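# Lower the rail off two posts onto rubber V pads

## Task

Lift the rail off the two posts and lower it so it rests on the two rubber V-shaped pads near the bottom, with no part of it still on or touching the posts; then open the gripper and move the arm away. It only counts if the rail stays in place on the pads without the robot holding it.

## Robot and tools

Robot: one arm with seven revolute joints and a two-finger parallel gripper. Joints in column order: waist, shoulder, upper arm roll, elbow, forearm roll, wrist pitch, wrist roll. Posts and mounting blocks count as part of the arm for the controller's clearance check.

Scene frame: origin on the table surface straight below the arm base; +z up; +x forward; +y to the left when facing along +x. The base itself may sit slightly tilted relative to the table. Cameras: cam_head_left, cam_head_right, cam_high, cam_low, cam_wrist, each 504x504; images come back in that order.

execute_actions takes "actions", a list holding zero or one item, and an optional boolean "pictures" (images are included unless you set it false).
- Empty list: LOOK. Nothing is commanded; the current state is returned.
- Item with "rows" (1 to 15 rows) and optional "steps" (1 to 15, default 15): ACT. Each step lasts 1/30 s. Row k is applied on step k; if rows run out, the last row repeats.
- Item with only "steps" (up to 300): WAIT. No new command; returns once that many steps have elapsed since the previous result, your thinking time included.
A refused call sends nothing to the robot.

Each row is one flat list of 9 numbers for the single arm: seven absolute joint target angles in radians (same convention as the Joint positions line), then gripper position, then gripper speed. Joint ranges (rad): waist, upper arm roll, forearm roll and wrist roll -69.115 to 69.115; shoulder -2.250 to 2.250; elbow -2.580 to 2.580; wrist pitch -2.100 to 2.100. True ends may differ by up to 0.013 rad either way. A target more than 0.013 past a stated end, and further out than that joint's latest reading, gets the call refused; a target beyond the real end is clipped to it, and the result may say "joint sent to its limit" (possibly referring to an earlier, still running action). No such line does not prove there is room left.

Motion limits: on every step the target passed to a joint stays within 0.304 rad of its measured angle (waist, shoulder, upper arm roll, elbow) or 0.266 rad (forearm roll, wrist pitch, wrist roll). If the targets would shift the gripper over 70 mm from where it is, all of them are pulled back toward the measured angles. Joints share speed and acceleration limits and finish together; a reversal stops them together. After a big move the arm can still be on its way when the result arrives. Between calls it keeps heading to the last row sent, until it has nearly stopped moving or a step was HELD; after that only a new action makes it go further or push harder.

Gripper position is in [-1, 1]: +1 fully open (85 mm), 0 about 41 mm, about -0.8 pads touching, -1 closes until blocked. Gripper speed in [-1, 1]: about 20 mm/s at -1, 85 at 0, 150 at +1. A full close squeezes with roughly 190 to 235 N per pad, set by the arm, a bit more on wide objects. For a firm grip hold -1. For a gentler grip, open, then command a position slightly narrower than the object; each extra millimetre adds force. To release, command a gap wider than the object. Stopped fingers stay put until the position number changes by 0.01 or more, but they re-close toward the commanded value if the object yields, slips out or the force drops sharply. position_measured_pct is about 50 - 50 x (finger position), so 0 means fully open; stopping below about 90 short of the target means something is held or blocking; about 90 or slightly more means the pads met (nothing, or something very thin). Closing pushes the fingertips about 13 mm further from the wrist, so leave that margin above surfaces.

Result lines: Joint positions (rad) and Joint velocities (rad/s) in column order; joint torques in the same order, with a per-unit offset and scale plus noise, changing at rest only through contact or load. "joint command not followed" means the clearance check altered or blocked targets; HELD marks steps where your row was not fully sent. MOTOR HOT appears from 60 °C; at 75 °C an OVER-TEMPERATURE FAULT lets the arm sag while motors cool. Holding loads, even while you think, heats motors, and some heat carries into the next scene. A TORQUE FAULT occurs when contact torque hits a joint's load limit (48 N m for the first four joints, 30.2 N m for the last three, held weight included): the arm halts for 10 s and the rest of the call is dropped.

zoom_image: "camera" (one of the five names) and "region" [x0, y0, x1, y1] in that camera's pixels, origin top-left, at most 504 by 504; returns a closer view of its latest image. show_instructions: no arguments; shows the reference pages. finished_scene: "scene" (1 or 2); ends that scene irreversibly, reports success and starts the next. Answering without any tool call ends everything.

Avoid: dropping the rail, letting anything leave the table, slamming or hard contact, pushing hard against posts or pads, overheating. Expect occasional brief tugs on the held rail or shoves on loose items. Move smoothly, release only when the rail sits on both pads clear of the posts, then back away.

Each tool is called by a JSON object that holds its "op" and its "data", one argument or row to a line.

Reference images:

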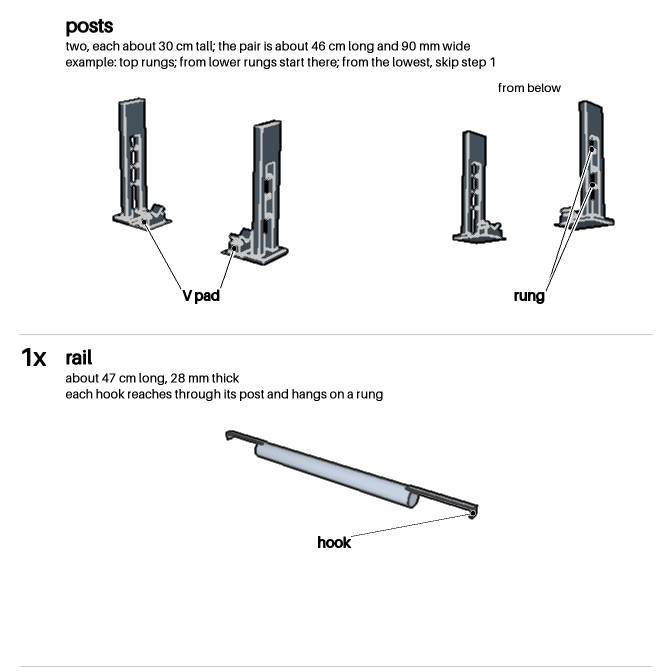

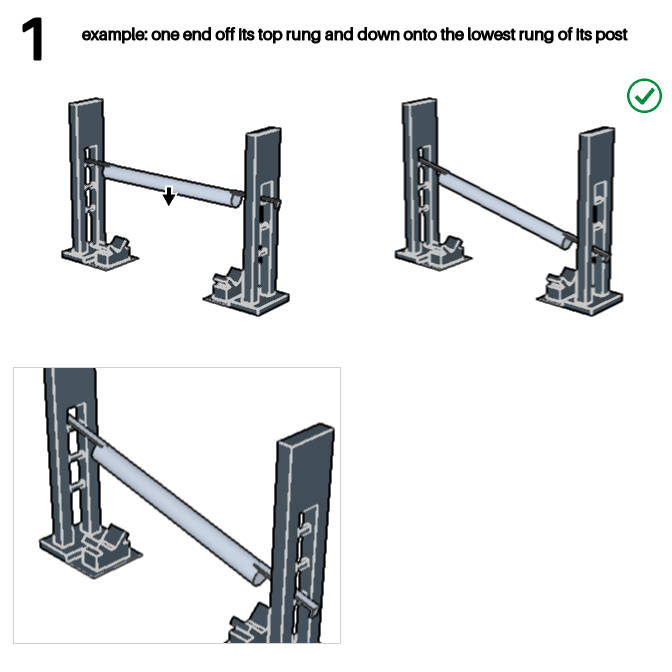

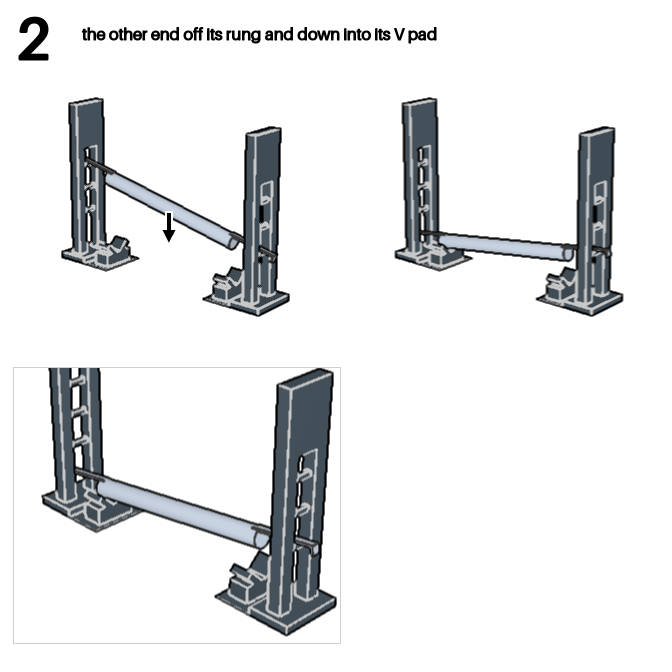

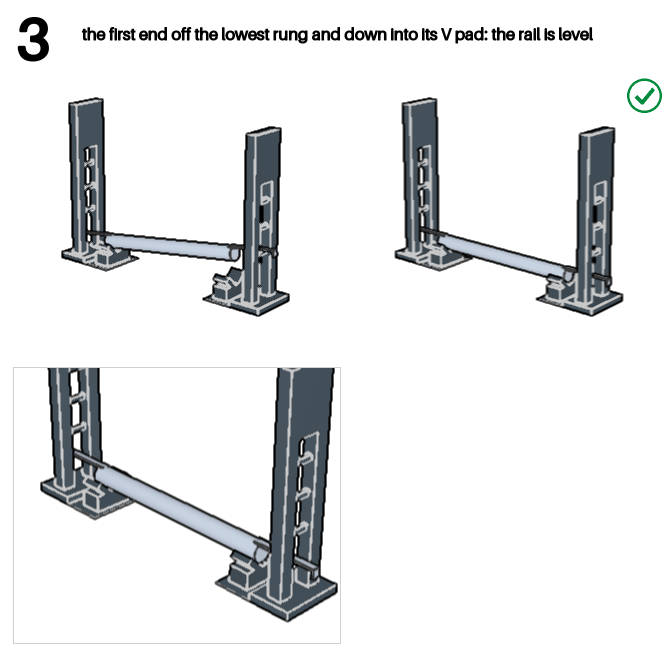

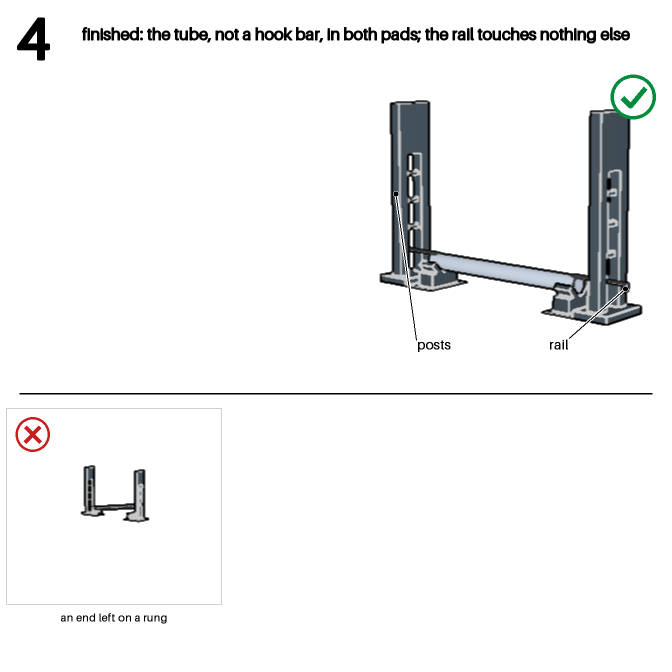

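## Session

{"op": "execute_actions", "data": {
  "actions": []
}}

Scene clock: 0.00 s of 4200.00 s.
position_measured_pct=0.0
Joint positions: [-2.156  1.647  1.28   1.131 -0.221  0.972 -0.797]
Joint velocities: [-0.     0.     0.     0.001  0.     0.     0.001]
Joint torques (N m, as the joint torque sensors report them, + toward a larger angle): no reading

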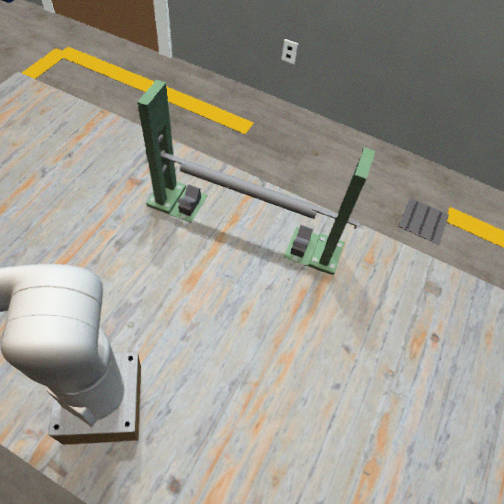

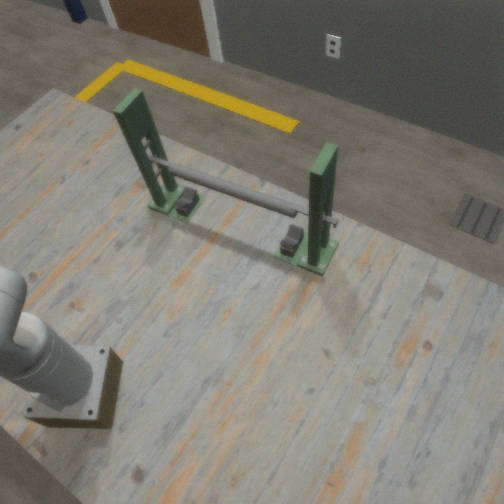

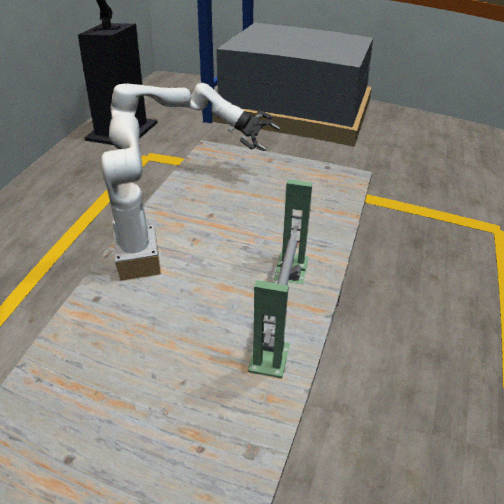

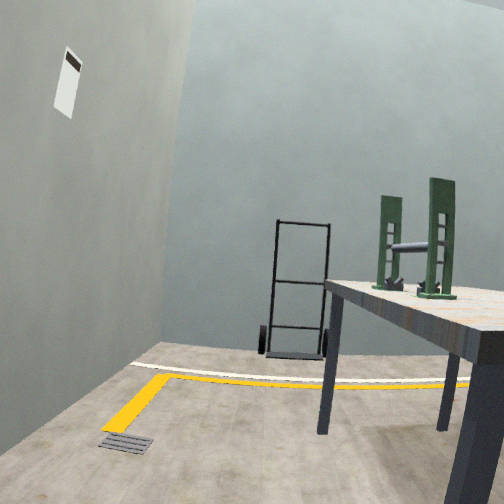

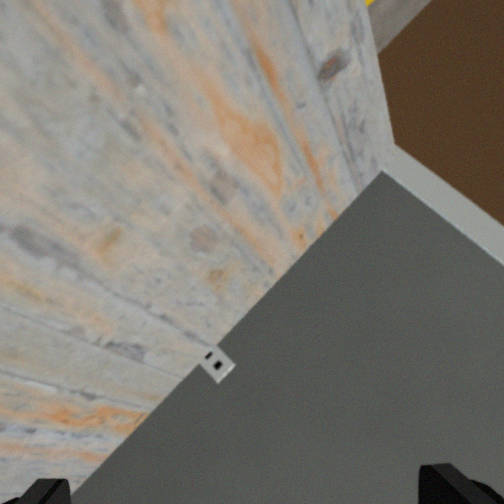

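{"op": "zoom_image", "data": {
  "camera": "cam_low",
  "region": [350, 170, 480, 310]
}}

{"op": "zoom_image", "data": {
  "camera": "cam_head_right",
  "region": [100, 80, 360, 290]
}}

{"op": "execute_actions", "data": {
  "actions": [
    {"rows":[[-1.2,0.5,0,1.3,0,1.3,0,1,0]]}
  ],
  "pictures": false
}}

{"op": "execute_actions", "data": {
  "actions": [
    {"steps":90}
  ],
  "pictures": false
}}

{"op": "execute_actions", "data": {
  "actions": [
    {"rows":[[0.2,0.4,0,1.3,0,1.44,0,1,0]]}
  ],
  "pictures": false
}}

{"op": "execute_actions", "data": {
  "actions": [
    {"steps":100}
  ]
}}

Region (350, 170, 480, 310) of cam_low's 504x504 image, scaled by 3.600, with more detail than that image has; it fills the left 468 columns of this view, and the rest is white.

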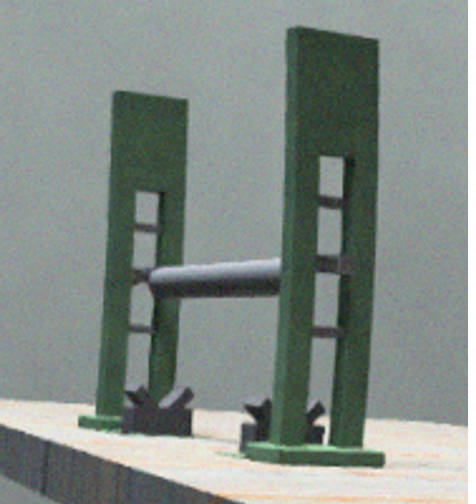

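Region (100, 80, 360, 290) of cam_head_right's 504x504 image, scaled by 1.938, with more detail than that image has; it fills the top 407 rows of this view, and the rest is white.

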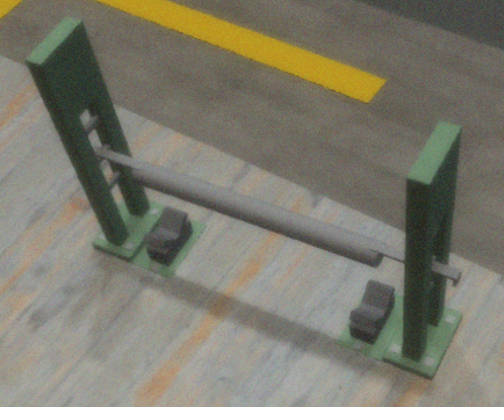

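Scene clock: 22.10 s of 4200.00 s.
position_measured_pct=0.0
Joint positions: [-1.782  1.27   0.92   1.257 -0.056  1.213 -0.483]
Joint velocities: [ 1.353 -1.337 -1.32   0.246  0.311  0.49   1.15 ]
Joint torques (N m, as the joint torque sensors report them, + toward a larger angle): [  0.27 -23.19   8.93  -3.02   1.71   0.8   -0.48]
Steps of this call (steps 1 to 90: nothing new was sent; then 18.60 s passed at rest; steps 91 to 105: all 15 steps of this action). Readings (joint positions | what the end effector reports):
91: [-2.154 1.645 1.279 1.131 -0.221 0.973 -0.796] | position_measured_pct=0.0
92: [-2.148 1.638 1.273 1.133 -0.218 0.977 -0.792] | position_measured_pct=0.0
94: [-2.120 1.607 1.246 1.147 -0.199 0.999 -0.769] | position_measured_pct=0.0
98: [-2.024 1.510 1.155 1.191 -0.141 1.080 -0.688] | position_measured_pct=0.0
105: the state above

Scene clock: 25.10 s of 4200.00 s.
position_measured_pct=0.0
Joint positions: [-1.2  0.5  0.   1.3  0.   1.3  0. ]
Joint velocities: [ 0.     0.001  0.    -0.    -0.     0.001 -0.   ]
Joint torques (N m, as the joint torque sensors report them, + toward a larger angle): [ -1.32 -17.54  -0.59  -8.42  -0.32  -0.21  -0.56]
Steps of this call (steps 1 to 45: the robot went on to your last target; steps 46 to 90: nothing new was sent). Readings (joint positions | what the end effector reports):
1: [-1.736 1.226 0.875 1.264 -0.046 1.229 -0.444] | position_measured_pct=0.0
2: [-1.691 1.181 0.831 1.271 -0.037 1.242 -0.404] | position_measured_pct=0.0
4: [-1.600 1.091 0.740 1.281 -0.024 1.262 -0.324] | position_measured_pct=0.0
8: [-1.421 0.913 0.560 1.292 -0.010 1.283 -0.168] | position_measured_pct=0.0
90: the state above
The arm was judged still, so your last target was given up. Only a new action makes it travel on or press farther. Fingers that are still opening or closing keep moving.

Scene clock: 25.60 s of 4200.00 s.
position_measured_pct=0.0
Joint positions: [-0.842  0.427 -0.001  1.3   -0.     1.403 -0.   ]
Joint velocities: [ 0.921 -0.091  0.003  0.     0.001  0.132 -0.   ]
Joint torques (N m, as the joint torque sensors report them, + toward a larger angle): [ -0.95 -16.11  -0.67  -8.16  -0.66  -0.33  -0.2 ]
Steps of this call (steps 1 to 15: all 15 steps of this action). Readings (joint positions | what the end effector reports):
1: [-1.198 0.500 -0.000 1.300 -0.000 1.300 0.000] | position_measured_pct=0.0
2: [-1.192 0.498 -0.002 1.300 -0.001 1.302 0.000] | position_measured_pct=0.0
4: [-1.162 0.488 -0.003 1.300 -0.001 1.314 0.000] | position_measured_pct=0.0
8: [-1.052 0.459 -0.001 1.300 -0.000 1.356 0.000] | position_measured_pct=0.0
15: the state above

Scene clock: 28.93 s of 4200.00 s.
position_measured_pct=0.0
Joint positions: [ 0.2   0.4   0.    1.3   0.    1.44 -0.  ]
Joint velocities: [ 0.     0.    -0.     0.001  0.    -0.    -0.001]
Joint torques (N m, as the joint torque sensors report them, + toward a larger angle): [ -0.78 -17.06  -0.28  -8.39  -0.14   0.21  -0.45]
Steps of this call (steps 1 to 60: the robot went on to your last target; steps 61 to 100: nothing new was sent). Readings (joint positions | what the end effector reports):
1: [-0.811 0.425 -0.001 1.300 -0.000 1.407 -0.000] | position_measured_pct=0.0
2: [-0.780 0.422 -0.001 1.299 -0.000 1.411 -0.000] | position_measured_pct=0.0
4: [-0.718 0.418 -0.000 1.299 -0.000 1.417 -0.000] | position_measured_pct=0.0
8: [-0.593 0.411 -0.000 1.299 -0.000 1.426 -0.000] | position_measured_pct=0.0
100: the state above
The arm was judged still, so your last target was given up. Only a new action makes it travel on or press farther. Fingers that are still opening or closing keep moving.

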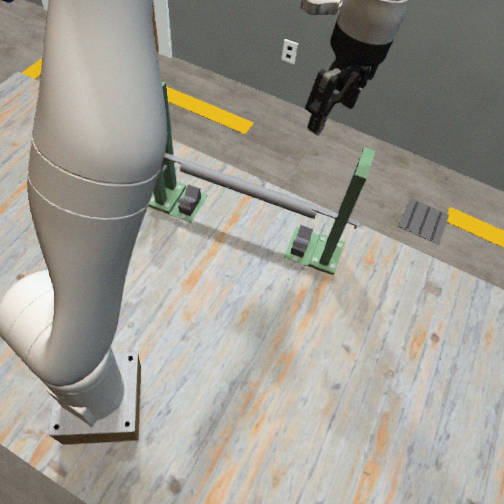

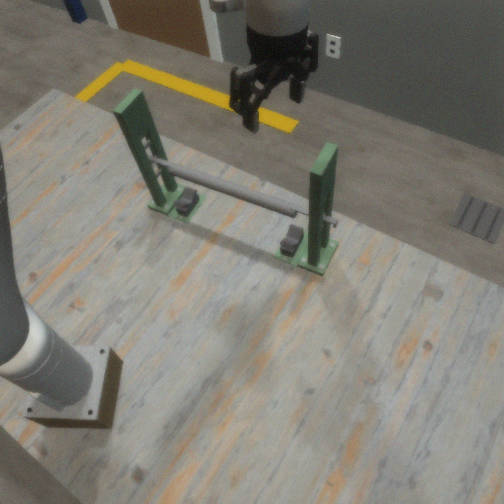

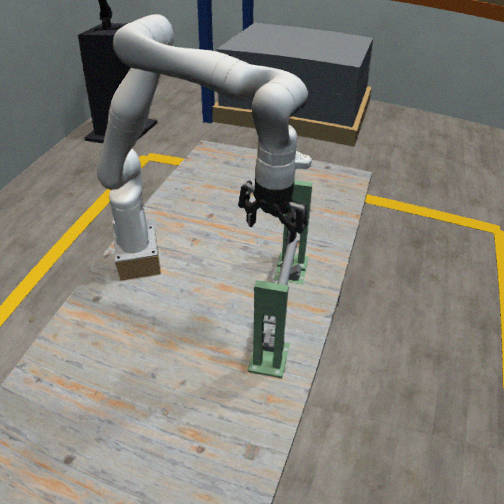

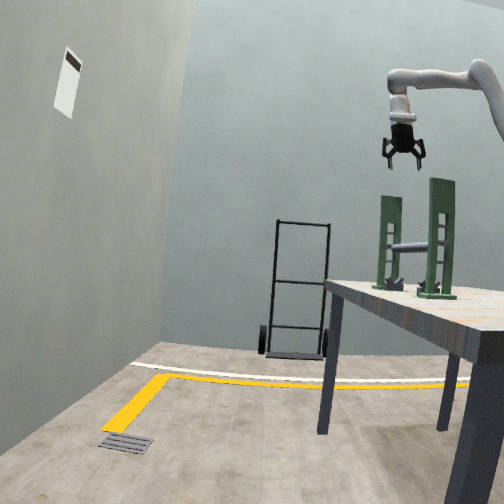

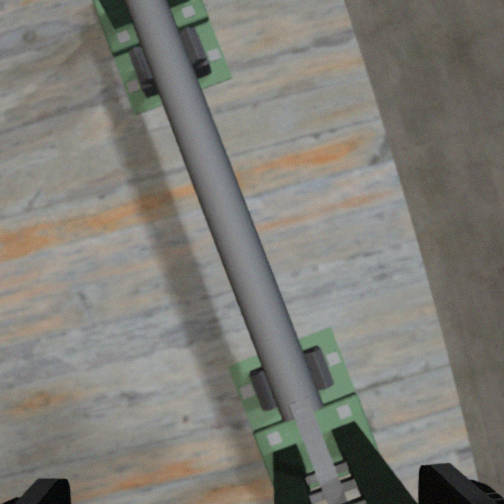

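{"op": "execute_actions", "data": {
  "actions": [
    {"rows":[[0,0.4,0,1.3,0,1.44,0.17,1,0]]}
  ],
  "pictures": false
}}

{"op": "execute_actions", "data": {
  "actions": [
    {"rows":[[0,0.583,0,1.746,0,0.813,0.17,1,0]]}
  ],
  "pictures": false
}}

{"op": "execute_actions", "data": {
  "actions": [
    {"steps":40}
  ]
}}

Scene clock: 49.60 s of 4200.00 s.
position_measured_pct=0.0
Joint positions: [ 0.004  0.4   -0.     1.3   -0.     1.44   0.17 ]
Joint velocities: [-0.036 -0.002  0.014 -0.     0.003  0.     0.   ]
Joint torques (N m, as the joint torque sensors report them, + toward a larger angle): [ -0.12 -16.76  -0.71  -8.68  -0.8    0.27  -0.49]
Steps of this call (steps 1 to 90: nothing new was sent; then 17.17 s passed at rest; steps 91 to 105: all 15 steps of this action). Readings (joint positions | what the end effector reports):
91: [0.198 0.400 0.000 1.300 0.000 1.440 0.001] | position_measured_pct=0.0
92: [0.191 0.400 0.002 1.300 0.001 1.440 0.005] | position_measured_pct=0.0
94: [0.161 0.400 0.003 1.300 0.001 1.440 0.027] | position_measured_pct=0.0
98: [0.056 0.400 -0.000 1.300 -0.001 1.440 0.119] | position_measured_pct=0.0
105: the state above

Scene clock: 50.10 s of 4200.00 s.
position_measured_pct=0.0
Joint positions: [ 0.001  0.549 -0.     1.648  0.     1.075  0.17 ]
Joint velocities: [-0.003  0.213  0.     0.623 -0.    -1.21   0.001]
Joint torques (N m, as the joint torque sensors report them, + toward a larger angle): [ -0.91 -19.89  -0.51  -7.98  -0.38   0.05  -0.47]
Steps of this call (steps 1 to 15: all 15 steps of this action). Readings (joint positions | what the end effector reports):
1: [0.003 0.401 -0.000 1.301 0.000 1.439 0.170] | position_measured_pct=0.0
2: [0.003 0.404 -0.000 1.306 -0.000 1.435 0.170] | position_measured_pct=0.0
4: [0.002 0.420 -0.000 1.332 -0.000 1.411 0.170] | position_measured_pct=0.0
8: [0.001 0.476 -0.000 1.441 -0.000 1.316 0.170] | position_measured_pct=0.0
15: the state above

Scene clock: 51.43 s of 4200.00 s.
position_measured_pct=0.0
Joint positions: [0.    0.583 0.    1.746 0.    0.813 0.17 ]
Joint velocities: [-0.     0.    -0.001 -0.    -0.    -0.    -0.   ]
Joint torques (N m, as the joint torque sensors report them, + toward a larger angle): [ -0.9  -17.37  -0.71  -5.66  -0.37   0.13  -0.26]
Steps of this call (steps 1 to 30: the robot went on to your last target; steps 31 to 40: nothing new was sent). Readings (joint positions | what the end effector reports):
1: [0.001 0.556 -0.000 1.667 0.000 1.034 0.170] | position_measured_pct=0.0
2: [0.000 0.561 -0.000 1.683 0.000 0.993 0.170] | position_measured_pct=0.0
4: [0.000 0.571 -0.000 1.712 0.000 0.912 0.170] | position_measured_pct=0.0
8: [0.000 0.582 -0.000 1.744 -0.000 0.816 0.170] | position_measured_pct=0.0
40: the state above
The arm was judged still, so your last target was given up. Only a new action makes it travel on or press farther. Fingers that are still opening or closing keep moving.

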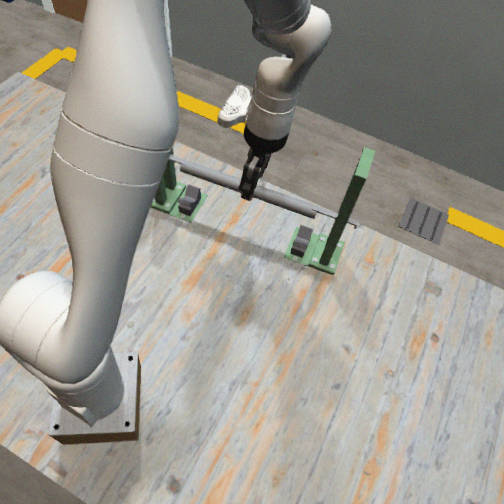

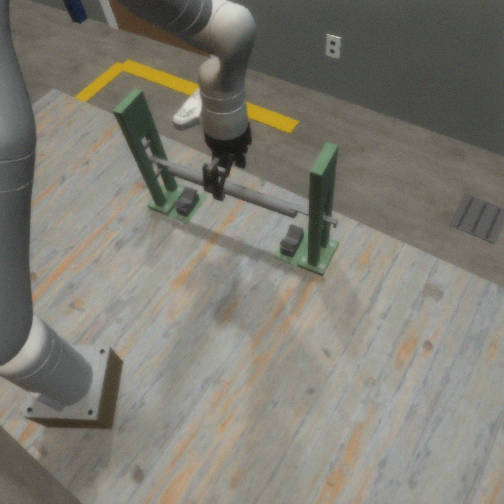

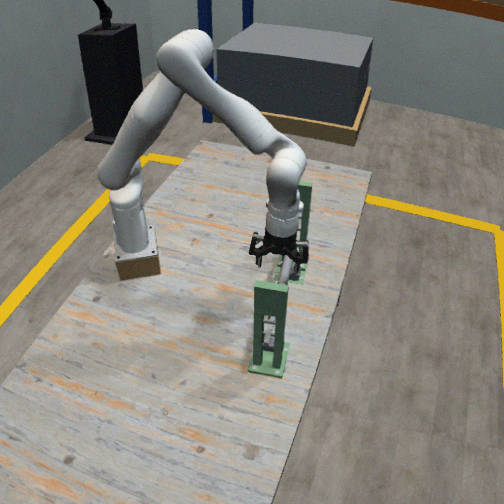

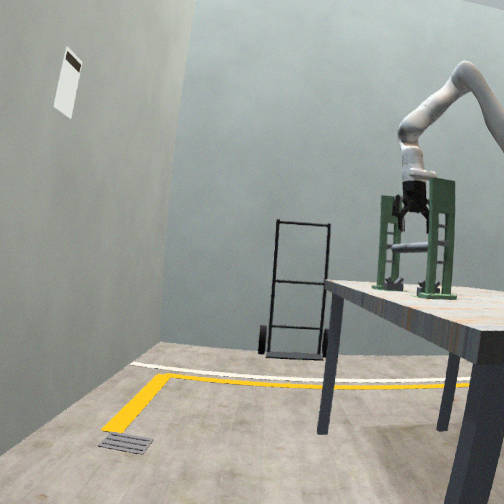

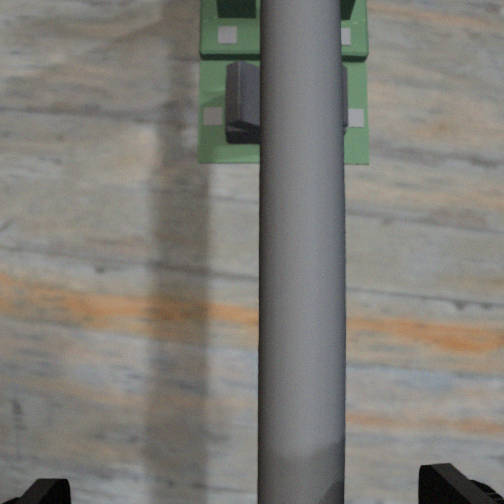

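{"op": "execute_actions", "data": {
  "actions": [
    {"rows":[[0.04,0.719,0,1.704,0,0.719,0.21,1,0]]}
  ],
  "pictures": false
}}

{"op": "execute_actions", "data": {
  "actions": [
    {"steps":15}
  ]
}}

{"op": "zoom_image", "data": {
  "camera": "cam_low",
  "region": [350, 170, 480, 310]
}}

Scene clock: 59.40 s of 4200.00 s.
position_measured_pct=0.0
Joint positions: [ 0.039  0.717 -0.     1.704 -0.     0.719  0.21 ]
Joint velocities: [ 0.005  0.017  0.    -0.002  0.     0.001  0.   ]
Joint torques (N m, as the joint torque sensors report them, + toward a larger angle): [ -0.77 -18.39  -0.65  -5.35  -0.62   0.52  -0.4 ]
Steps of this call (steps 1 to 90: nothing new was sent; then 4.47 s passed at rest; steps 91 to 105: all 15 steps of this action). Readings (joint positions | what the end effector reports):
91: [0.000 0.584 -0.000 1.746 -0.000 0.813 0.170] | position_measured_pct=0.0
92: [0.003 0.591 -0.000 1.744 -0.000 0.809 0.172] | position_measured_pct=0.0
94: [0.011 0.620 -0.001 1.735 -0.000 0.791 0.179] | position_measured_pct=0.0
98: [0.035 0.701 0.001 1.710 0.000 0.731 0.205] | position_measured_pct=0.0
105: the state above

Scene clock: 59.90 s of 4200.00 s.
position_measured_pct=0.0
Joint positions: [0.04  0.719 0.    1.704 0.    0.719 0.21 ]
Joint velocities: [-0.001  0.     0.    -0.     0.    -0.001  0.   ]
Joint torques (N m, as the joint torque sensors report them, + toward a larger angle): [ -1.25 -18.74  -0.55  -4.89  -0.34   0.22  -0.45]
Steps of this call (steps 1 to 15: the robot went on to your last target). Readings (joint positions | what the end effector reports):
1: [0.040 0.718 0.000 1.704 0.000 0.719 0.210] | position_measured_pct=0.0
2: [0.040 0.718 0.000 1.704 0.000 0.719 0.210] | position_measured_pct=0.0
4: [0.040 0.719 0.000 1.704 0.000 0.719 0.210] | position_measured_pct=0.0
8: [0.040 0.719 0.000 1.704 0.000 0.719 0.210] | position_measured_pct=0.0
15: the state above
The arm was judged still, so your last target was given up. Only a new action makes it travel on or press farther. Fingers that are still opening or closing keep moving.

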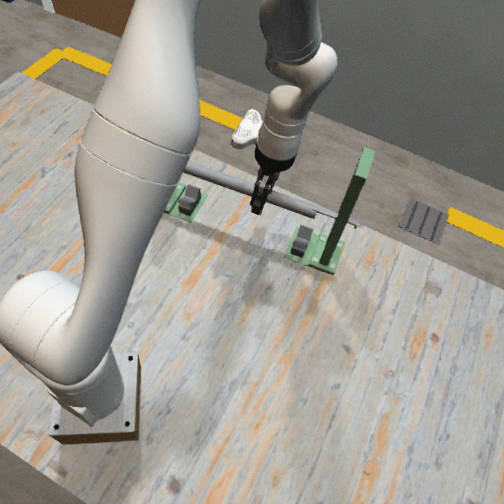

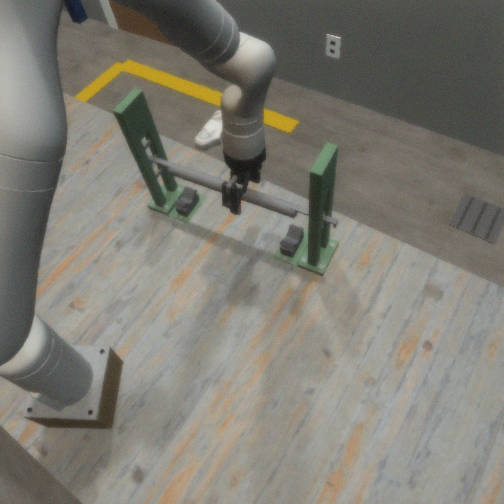

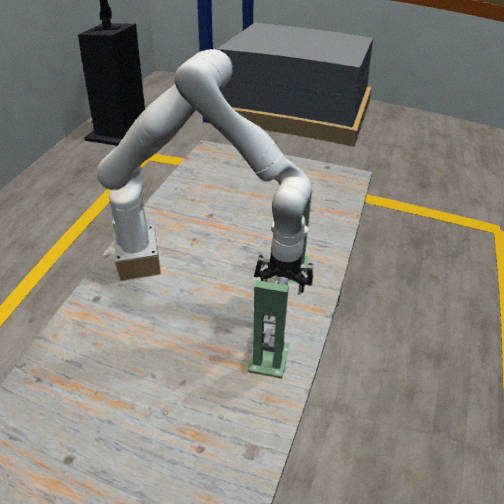

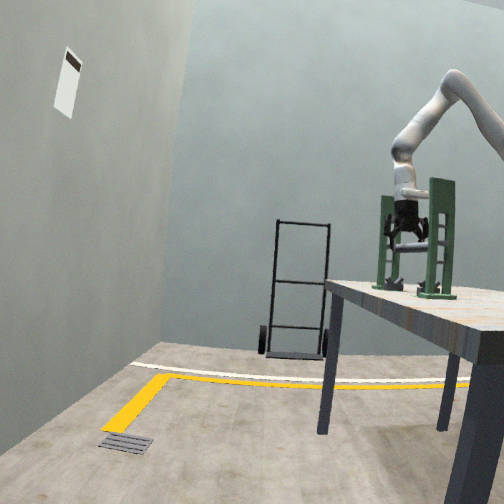

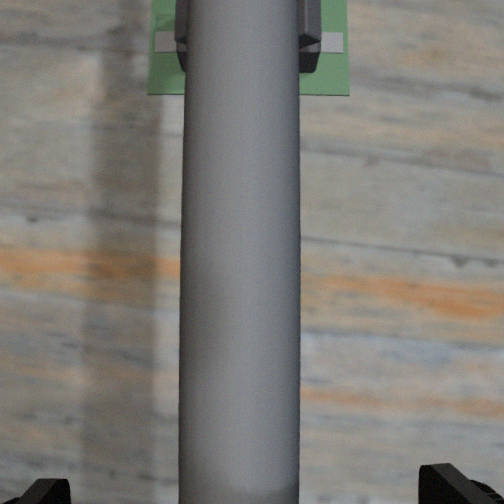

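Region (350, 170, 480, 310) of cam_low's 504x504 image, scaled by 3.600, with more detail than that image has; it fills the left 468 columns of this view, and the rest is white.

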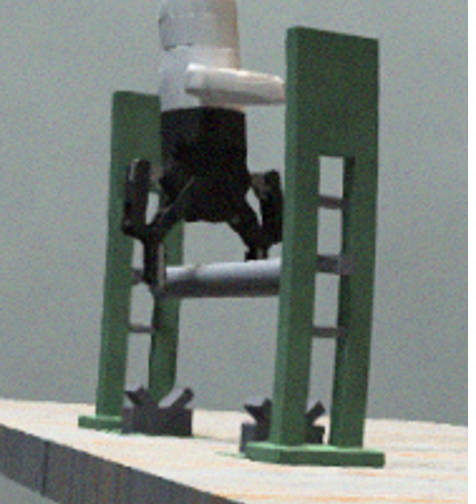

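{"op": "execute_actions", "data": {
  "actions": [
    {"rows":[[0.04,0.728,0,1.707,0,0.707,0.21,-1,0]]}
  ],
  "pictures": false
}}

{"op": "execute_actions", "data": {
  "actions": [
    {"steps":20}
  ],
  "pictures": false
}}

{"op": "execute_actions", "data": {
  "actions": [
    {"rows":[[0.04,0.72,0,1.704,0,0.718,0.21,-1,0],[0.04,0.72,0,1.704,0,0.718,0.21,-1,0],[0.04,0.72,0,1.704,0,0.718,0.21,-1,0],[0.04,0.71,0,1.701,0,0.731,0.21,-1,0],[0.04,0.71,0,1.701,0,0.731,0.21,-1,0],[0.04,0.71,0,1.701,0,0.731,0.21,-1,0],[0.04,0.6955,0,1.696,0,0.75,0.21,-1,0]]}
  ]
}}

{"op": "zoom_image", "data": {
  "camera": "cam_low",
  "region": [350, 170, 480, 310]
}}

{"op": "zoom_image", "data": {
  "camera": "cam_head_right",
  "region": [100, 80, 360, 290]
}}

Scene clock: 69.60 s of 4200.00 s.
position_measured_pct=36.9
Joint positions: [0.04  0.728 0.    1.707 0.    0.707 0.21 ]
Joint velocities: [ 0.     0.     0.    -0.     0.     0.     0.001]
Joint torques (N m, as the joint torque sensors report them, + toward a larger angle): [ -1.18 -18.75  -0.76  -4.76  -0.3    0.28  -0.55]
Steps of this call (steps 1 to 90: nothing new was sent; then 6.20 s passed at rest; steps 91 to 105: all 15 steps of this action). Readings (joint positions | what the end effector reports):
91: [0.040 0.720 0.000 1.704 -0.000 0.718 0.210] | position_measured_pct=0.0
92: [0.040 0.725 0.000 1.705 -0.000 0.712 0.210] | position_measured_pct=0.4
94: [0.040 0.728 -0.000 1.707 0.000 0.707 0.210] | position_measured_pct=4.8
98: [0.040 0.728 -0.000 1.707 -0.000 0.707 0.210] | position_measured_pct=15.9
105: the state above

Scene clock: 70.27 s of 4200.00 s.
position_measured_pct=65.9
Joint positions: [ 0.04   0.727  0.     1.708 -0.001  0.708  0.209]
Joint velocities: [ 0.     0.001 -0.     0.001  0.    -0.003  0.001]
Joint torques (N m, as the joint torque sensors report them, + toward a larger angle): [ -1.42 -17.89  -0.72  -5.71  -0.01   0.03  -0.01]
Steps of this call (steps 1 to 15: the robot went on to your last target; steps 16 to 20: nothing new was sent). Readings (joint positions | what the end effector reports):
1: [0.040 0.728 -0.000 1.707 0.000 0.707 0.210] | position_measured_pct=40.1
2: [0.040 0.728 0.000 1.707 -0.000 0.707 0.210] | position_measured_pct=42.9
4: [0.040 0.728 -0.000 1.707 -0.000 0.707 0.210] | position_measured_pct=48.8
8: [0.040 0.728 0.000 1.708 0.000 0.708 0.210] | position_measured_pct=61.1
20: the state above
The arm was judged still, so your last target was given up. Only a new action makes it travel on or press farther. Fingers that are still opening or closing keep moving.

Scene clock: 70.77 s of 4200.00 s.
position_measured_pct=65.9
Joint positions: [ 0.04   0.696 -0.     1.696 -0.     0.75   0.21 ]
Joint velocities: [-0.001 -0.003  0.     0.002  0.007 -0.003 -0.001]
Joint torques (N m, as the joint torque sensors report them, + toward a larger angle): [ -1.69 -21.5   -0.64  -6.32  -0.79   0.3   -0.4 ]
Steps of this call (steps 1 to 15: all 15 steps of this action). Readings (joint positions | what the end effector reports):
1: [0.040 0.726 0.000 1.707 -0.001 0.709 0.209] | position_measured_pct=65.9
2: [0.040 0.723 0.000 1.706 -0.000 0.714 0.210] | position_measured_pct=65.9
4: [0.040 0.721 0.000 1.705 0.000 0.718 0.210] | position_measured_pct=65.9
8: [0.040 0.705 -0.000 1.700 -0.000 0.738 0.210] | position_measured_pct=65.9
15: the state above

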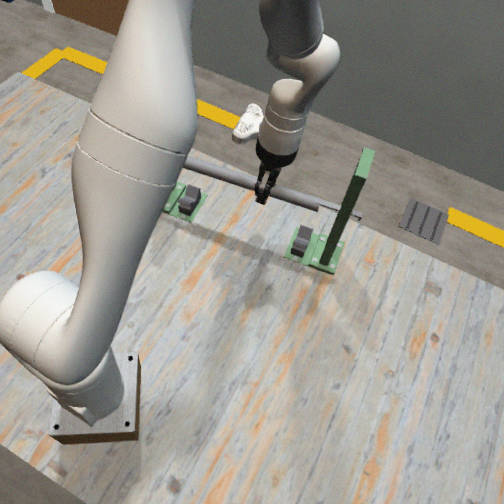

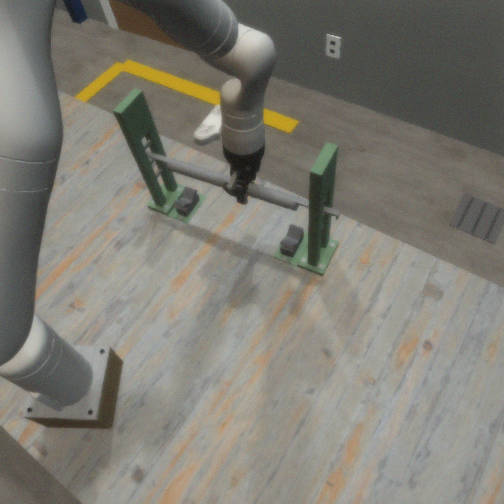

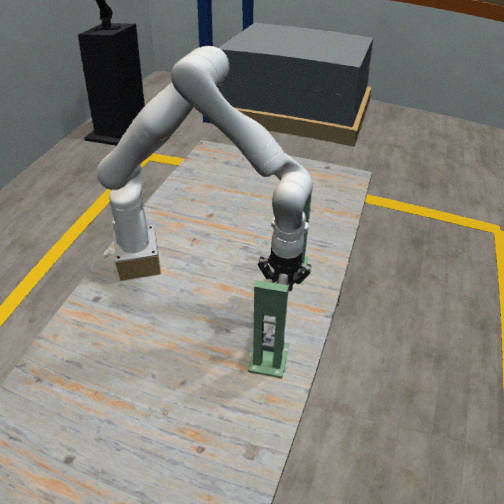

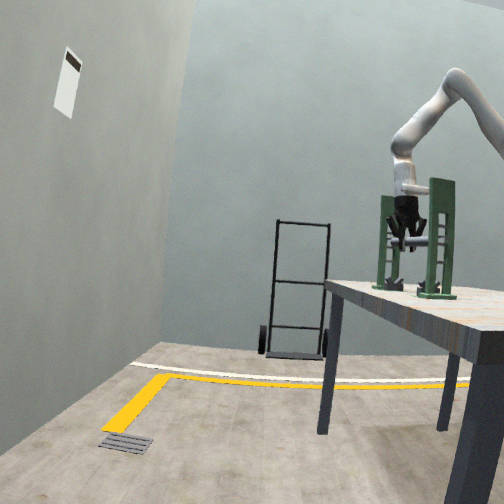

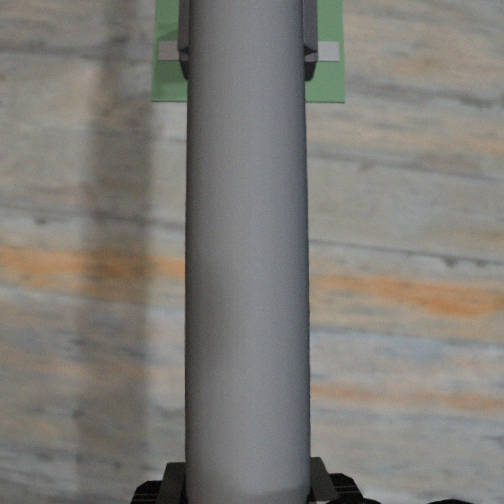

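Region (350, 170, 480, 310) of cam_low's 504x504 image, scaled by 3.600, with more detail than that image has; it fills the left 468 columns of this view, and the rest is white.

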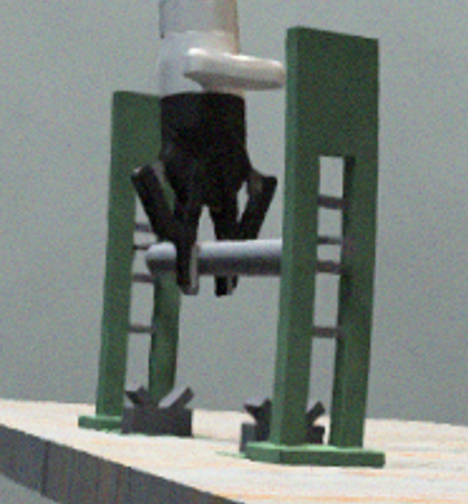

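Region (100, 80, 360, 290) of cam_head_right's 504x504 image, scaled by 1.938, with more detail than that image has; it fills the top 407 rows of this view, and the rest is white.

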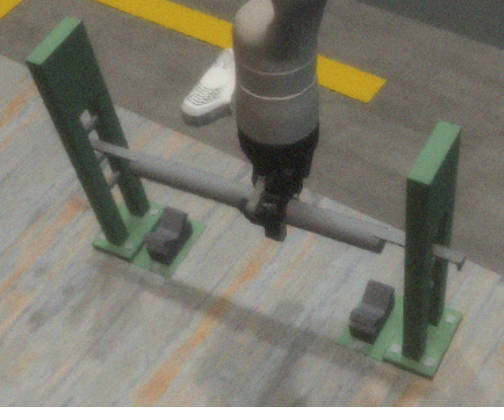

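{"op": "execute_actions", "data": {
  "actions": [
    {"rows":[[0.02,0.687,0,1.703,0,0.752,0.19,-1,0],[0.02,0.687,0,1.703,0,0.752,0.19,-1,0],[0.02,0.687,0,1.703,0,0.752,0.19,-1,0],[0,0.682,0,1.711,0,0.749,0.17,-1,0],[0,0.682,0,1.711,0,0.749,0.17,-1,0],[0,0.682,0,1.711,0,0.749,0.17,-1,0],[-0.02,0.678,0,1.718,0,0.746,0.15,-1,0],[-0.02,0.678,0,1.718,0,0.746,0.15,-1,0],[-0.02,0.678,0,1.718,0,0.746,0.15,-1,0],[-0.042,0.6745,0,1.725,0,0.742,0.128,-1,0]]}
  ],
  "pictures": false
}}

{"op": "execute_actions", "data": {
  "actions": [
    {"steps":10}
  ]
}}

{"op": "zoom_image", "data": {
  "camera": "cam_head_left",
  "region": [150, 120, 400, 290]
}}

{"op": "zoom_image", "data": {
  "camera": "cam_head_right",
  "region": [100, 80, 360, 290]
}}

Scene clock: 81.90 s of 4200.00 s.
position_measured_pct=65.9
Joint positions: [-0.04   0.675 -0.001  1.725 -0.001  0.742  0.128]
Joint velocities: [-0.016 -0.005  0.024  0.001  0.011 -0.003 -0.002]
Joint torques (N m, as the joint torque sensors report them, + toward a larger angle): [ -1.59 -21.32  -0.33  -6.9   -0.85   0.56  -0.42]
Steps of this call (steps 1 to 15: the robot went on to your last target; steps 16 to 90: nothing new was sent; then 7.63 s passed at rest; steps 91 to 105: all 15 steps of this action). Readings (joint positions | what the end effector reports):
91: [0.038 0.695 0.000 1.696 0.000 0.750 0.209] | position_measured_pct=65.9
92: [0.032 0.692 0.002 1.698 0.001 0.750 0.204] | position_measured_pct=65.9
94: [0.019 0.687 0.000 1.703 -0.000 0.751 0.190] | position_measured_pct=65.9
98: [-0.009 0.681 0.000 1.714 0.000 0.748 0.163] | position_measured_pct=65.9
105: the state above

Scene clock: 82.23 s of 4200.00 s.
position_measured_pct=65.9
Joint positions: [-0.042  0.675 -0.     1.725 -0.     0.742  0.128]
Joint velocities: [-0.001 -0.002 -0.001 -0.    -0.002  0.001  0.   ]
Joint torques (N m, as the joint torque sensors report them, + toward a larger angle): [ -1.19 -21.13  -0.45  -6.46  -0.49   0.29  -0.2 ]
Steps of this call (steps 1 to 10: the robot went on to your last target). Readings (joint positions | what the end effector reports):
1: [-0.040 0.675 -0.001 1.725 -0.000 0.742 0.128] | position_measured_pct=65.9
2: [-0.041 0.675 -0.000 1.725 0.000 0.742 0.128] | position_measured_pct=65.9
4: [-0.041 0.675 0.000 1.725 -0.000 0.742 0.128] | position_measured_pct=65.9
8: [-0.042 0.675 -0.000 1.725 0.000 0.742 0.128] | position_measured_pct=65.9
10: the state above

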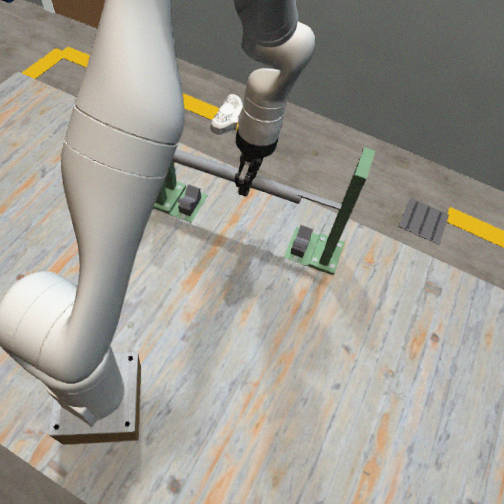

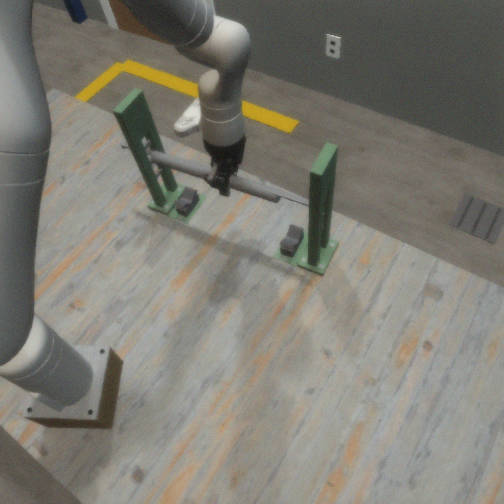

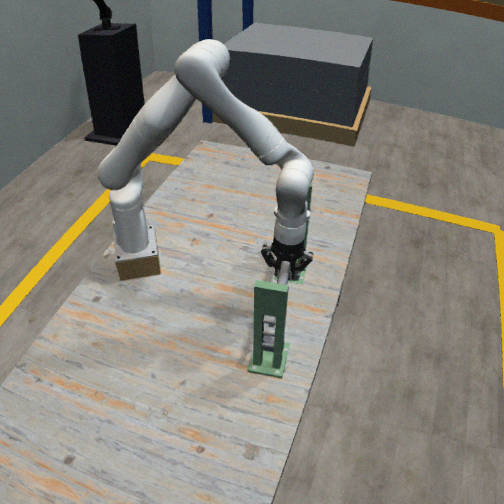

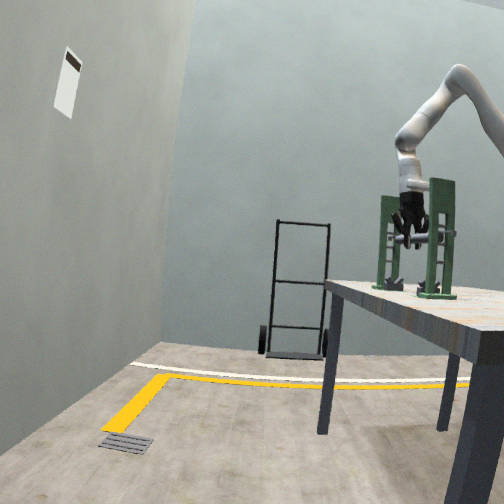

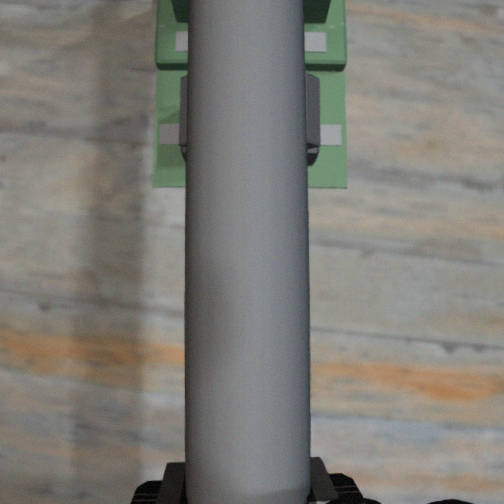

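Region (150, 120, 400, 290) of cam_head_left's 504x504 image, scaled by 2.016, with more detail than that image has; it fills the top 343 rows of this view, and the rest is white.

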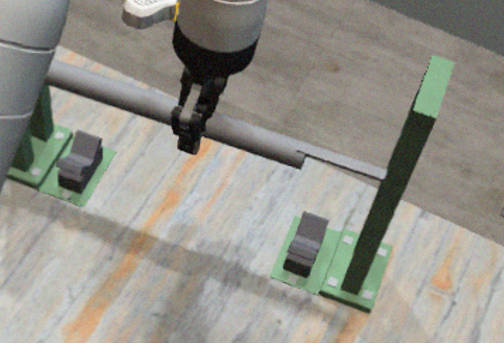

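Region (100, 80, 360, 290) of cam_head_right's 504x504 image, scaled by 1.938, with more detail than that image has; it fills the top 407 rows of this view, and the rest is white.

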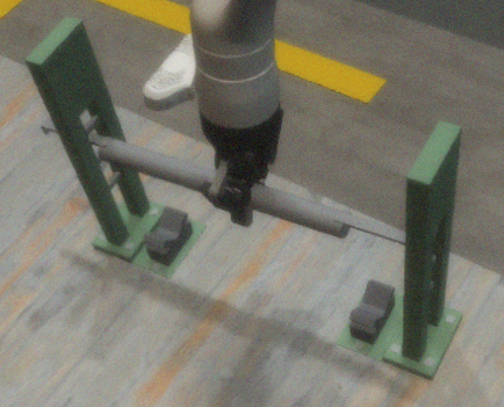

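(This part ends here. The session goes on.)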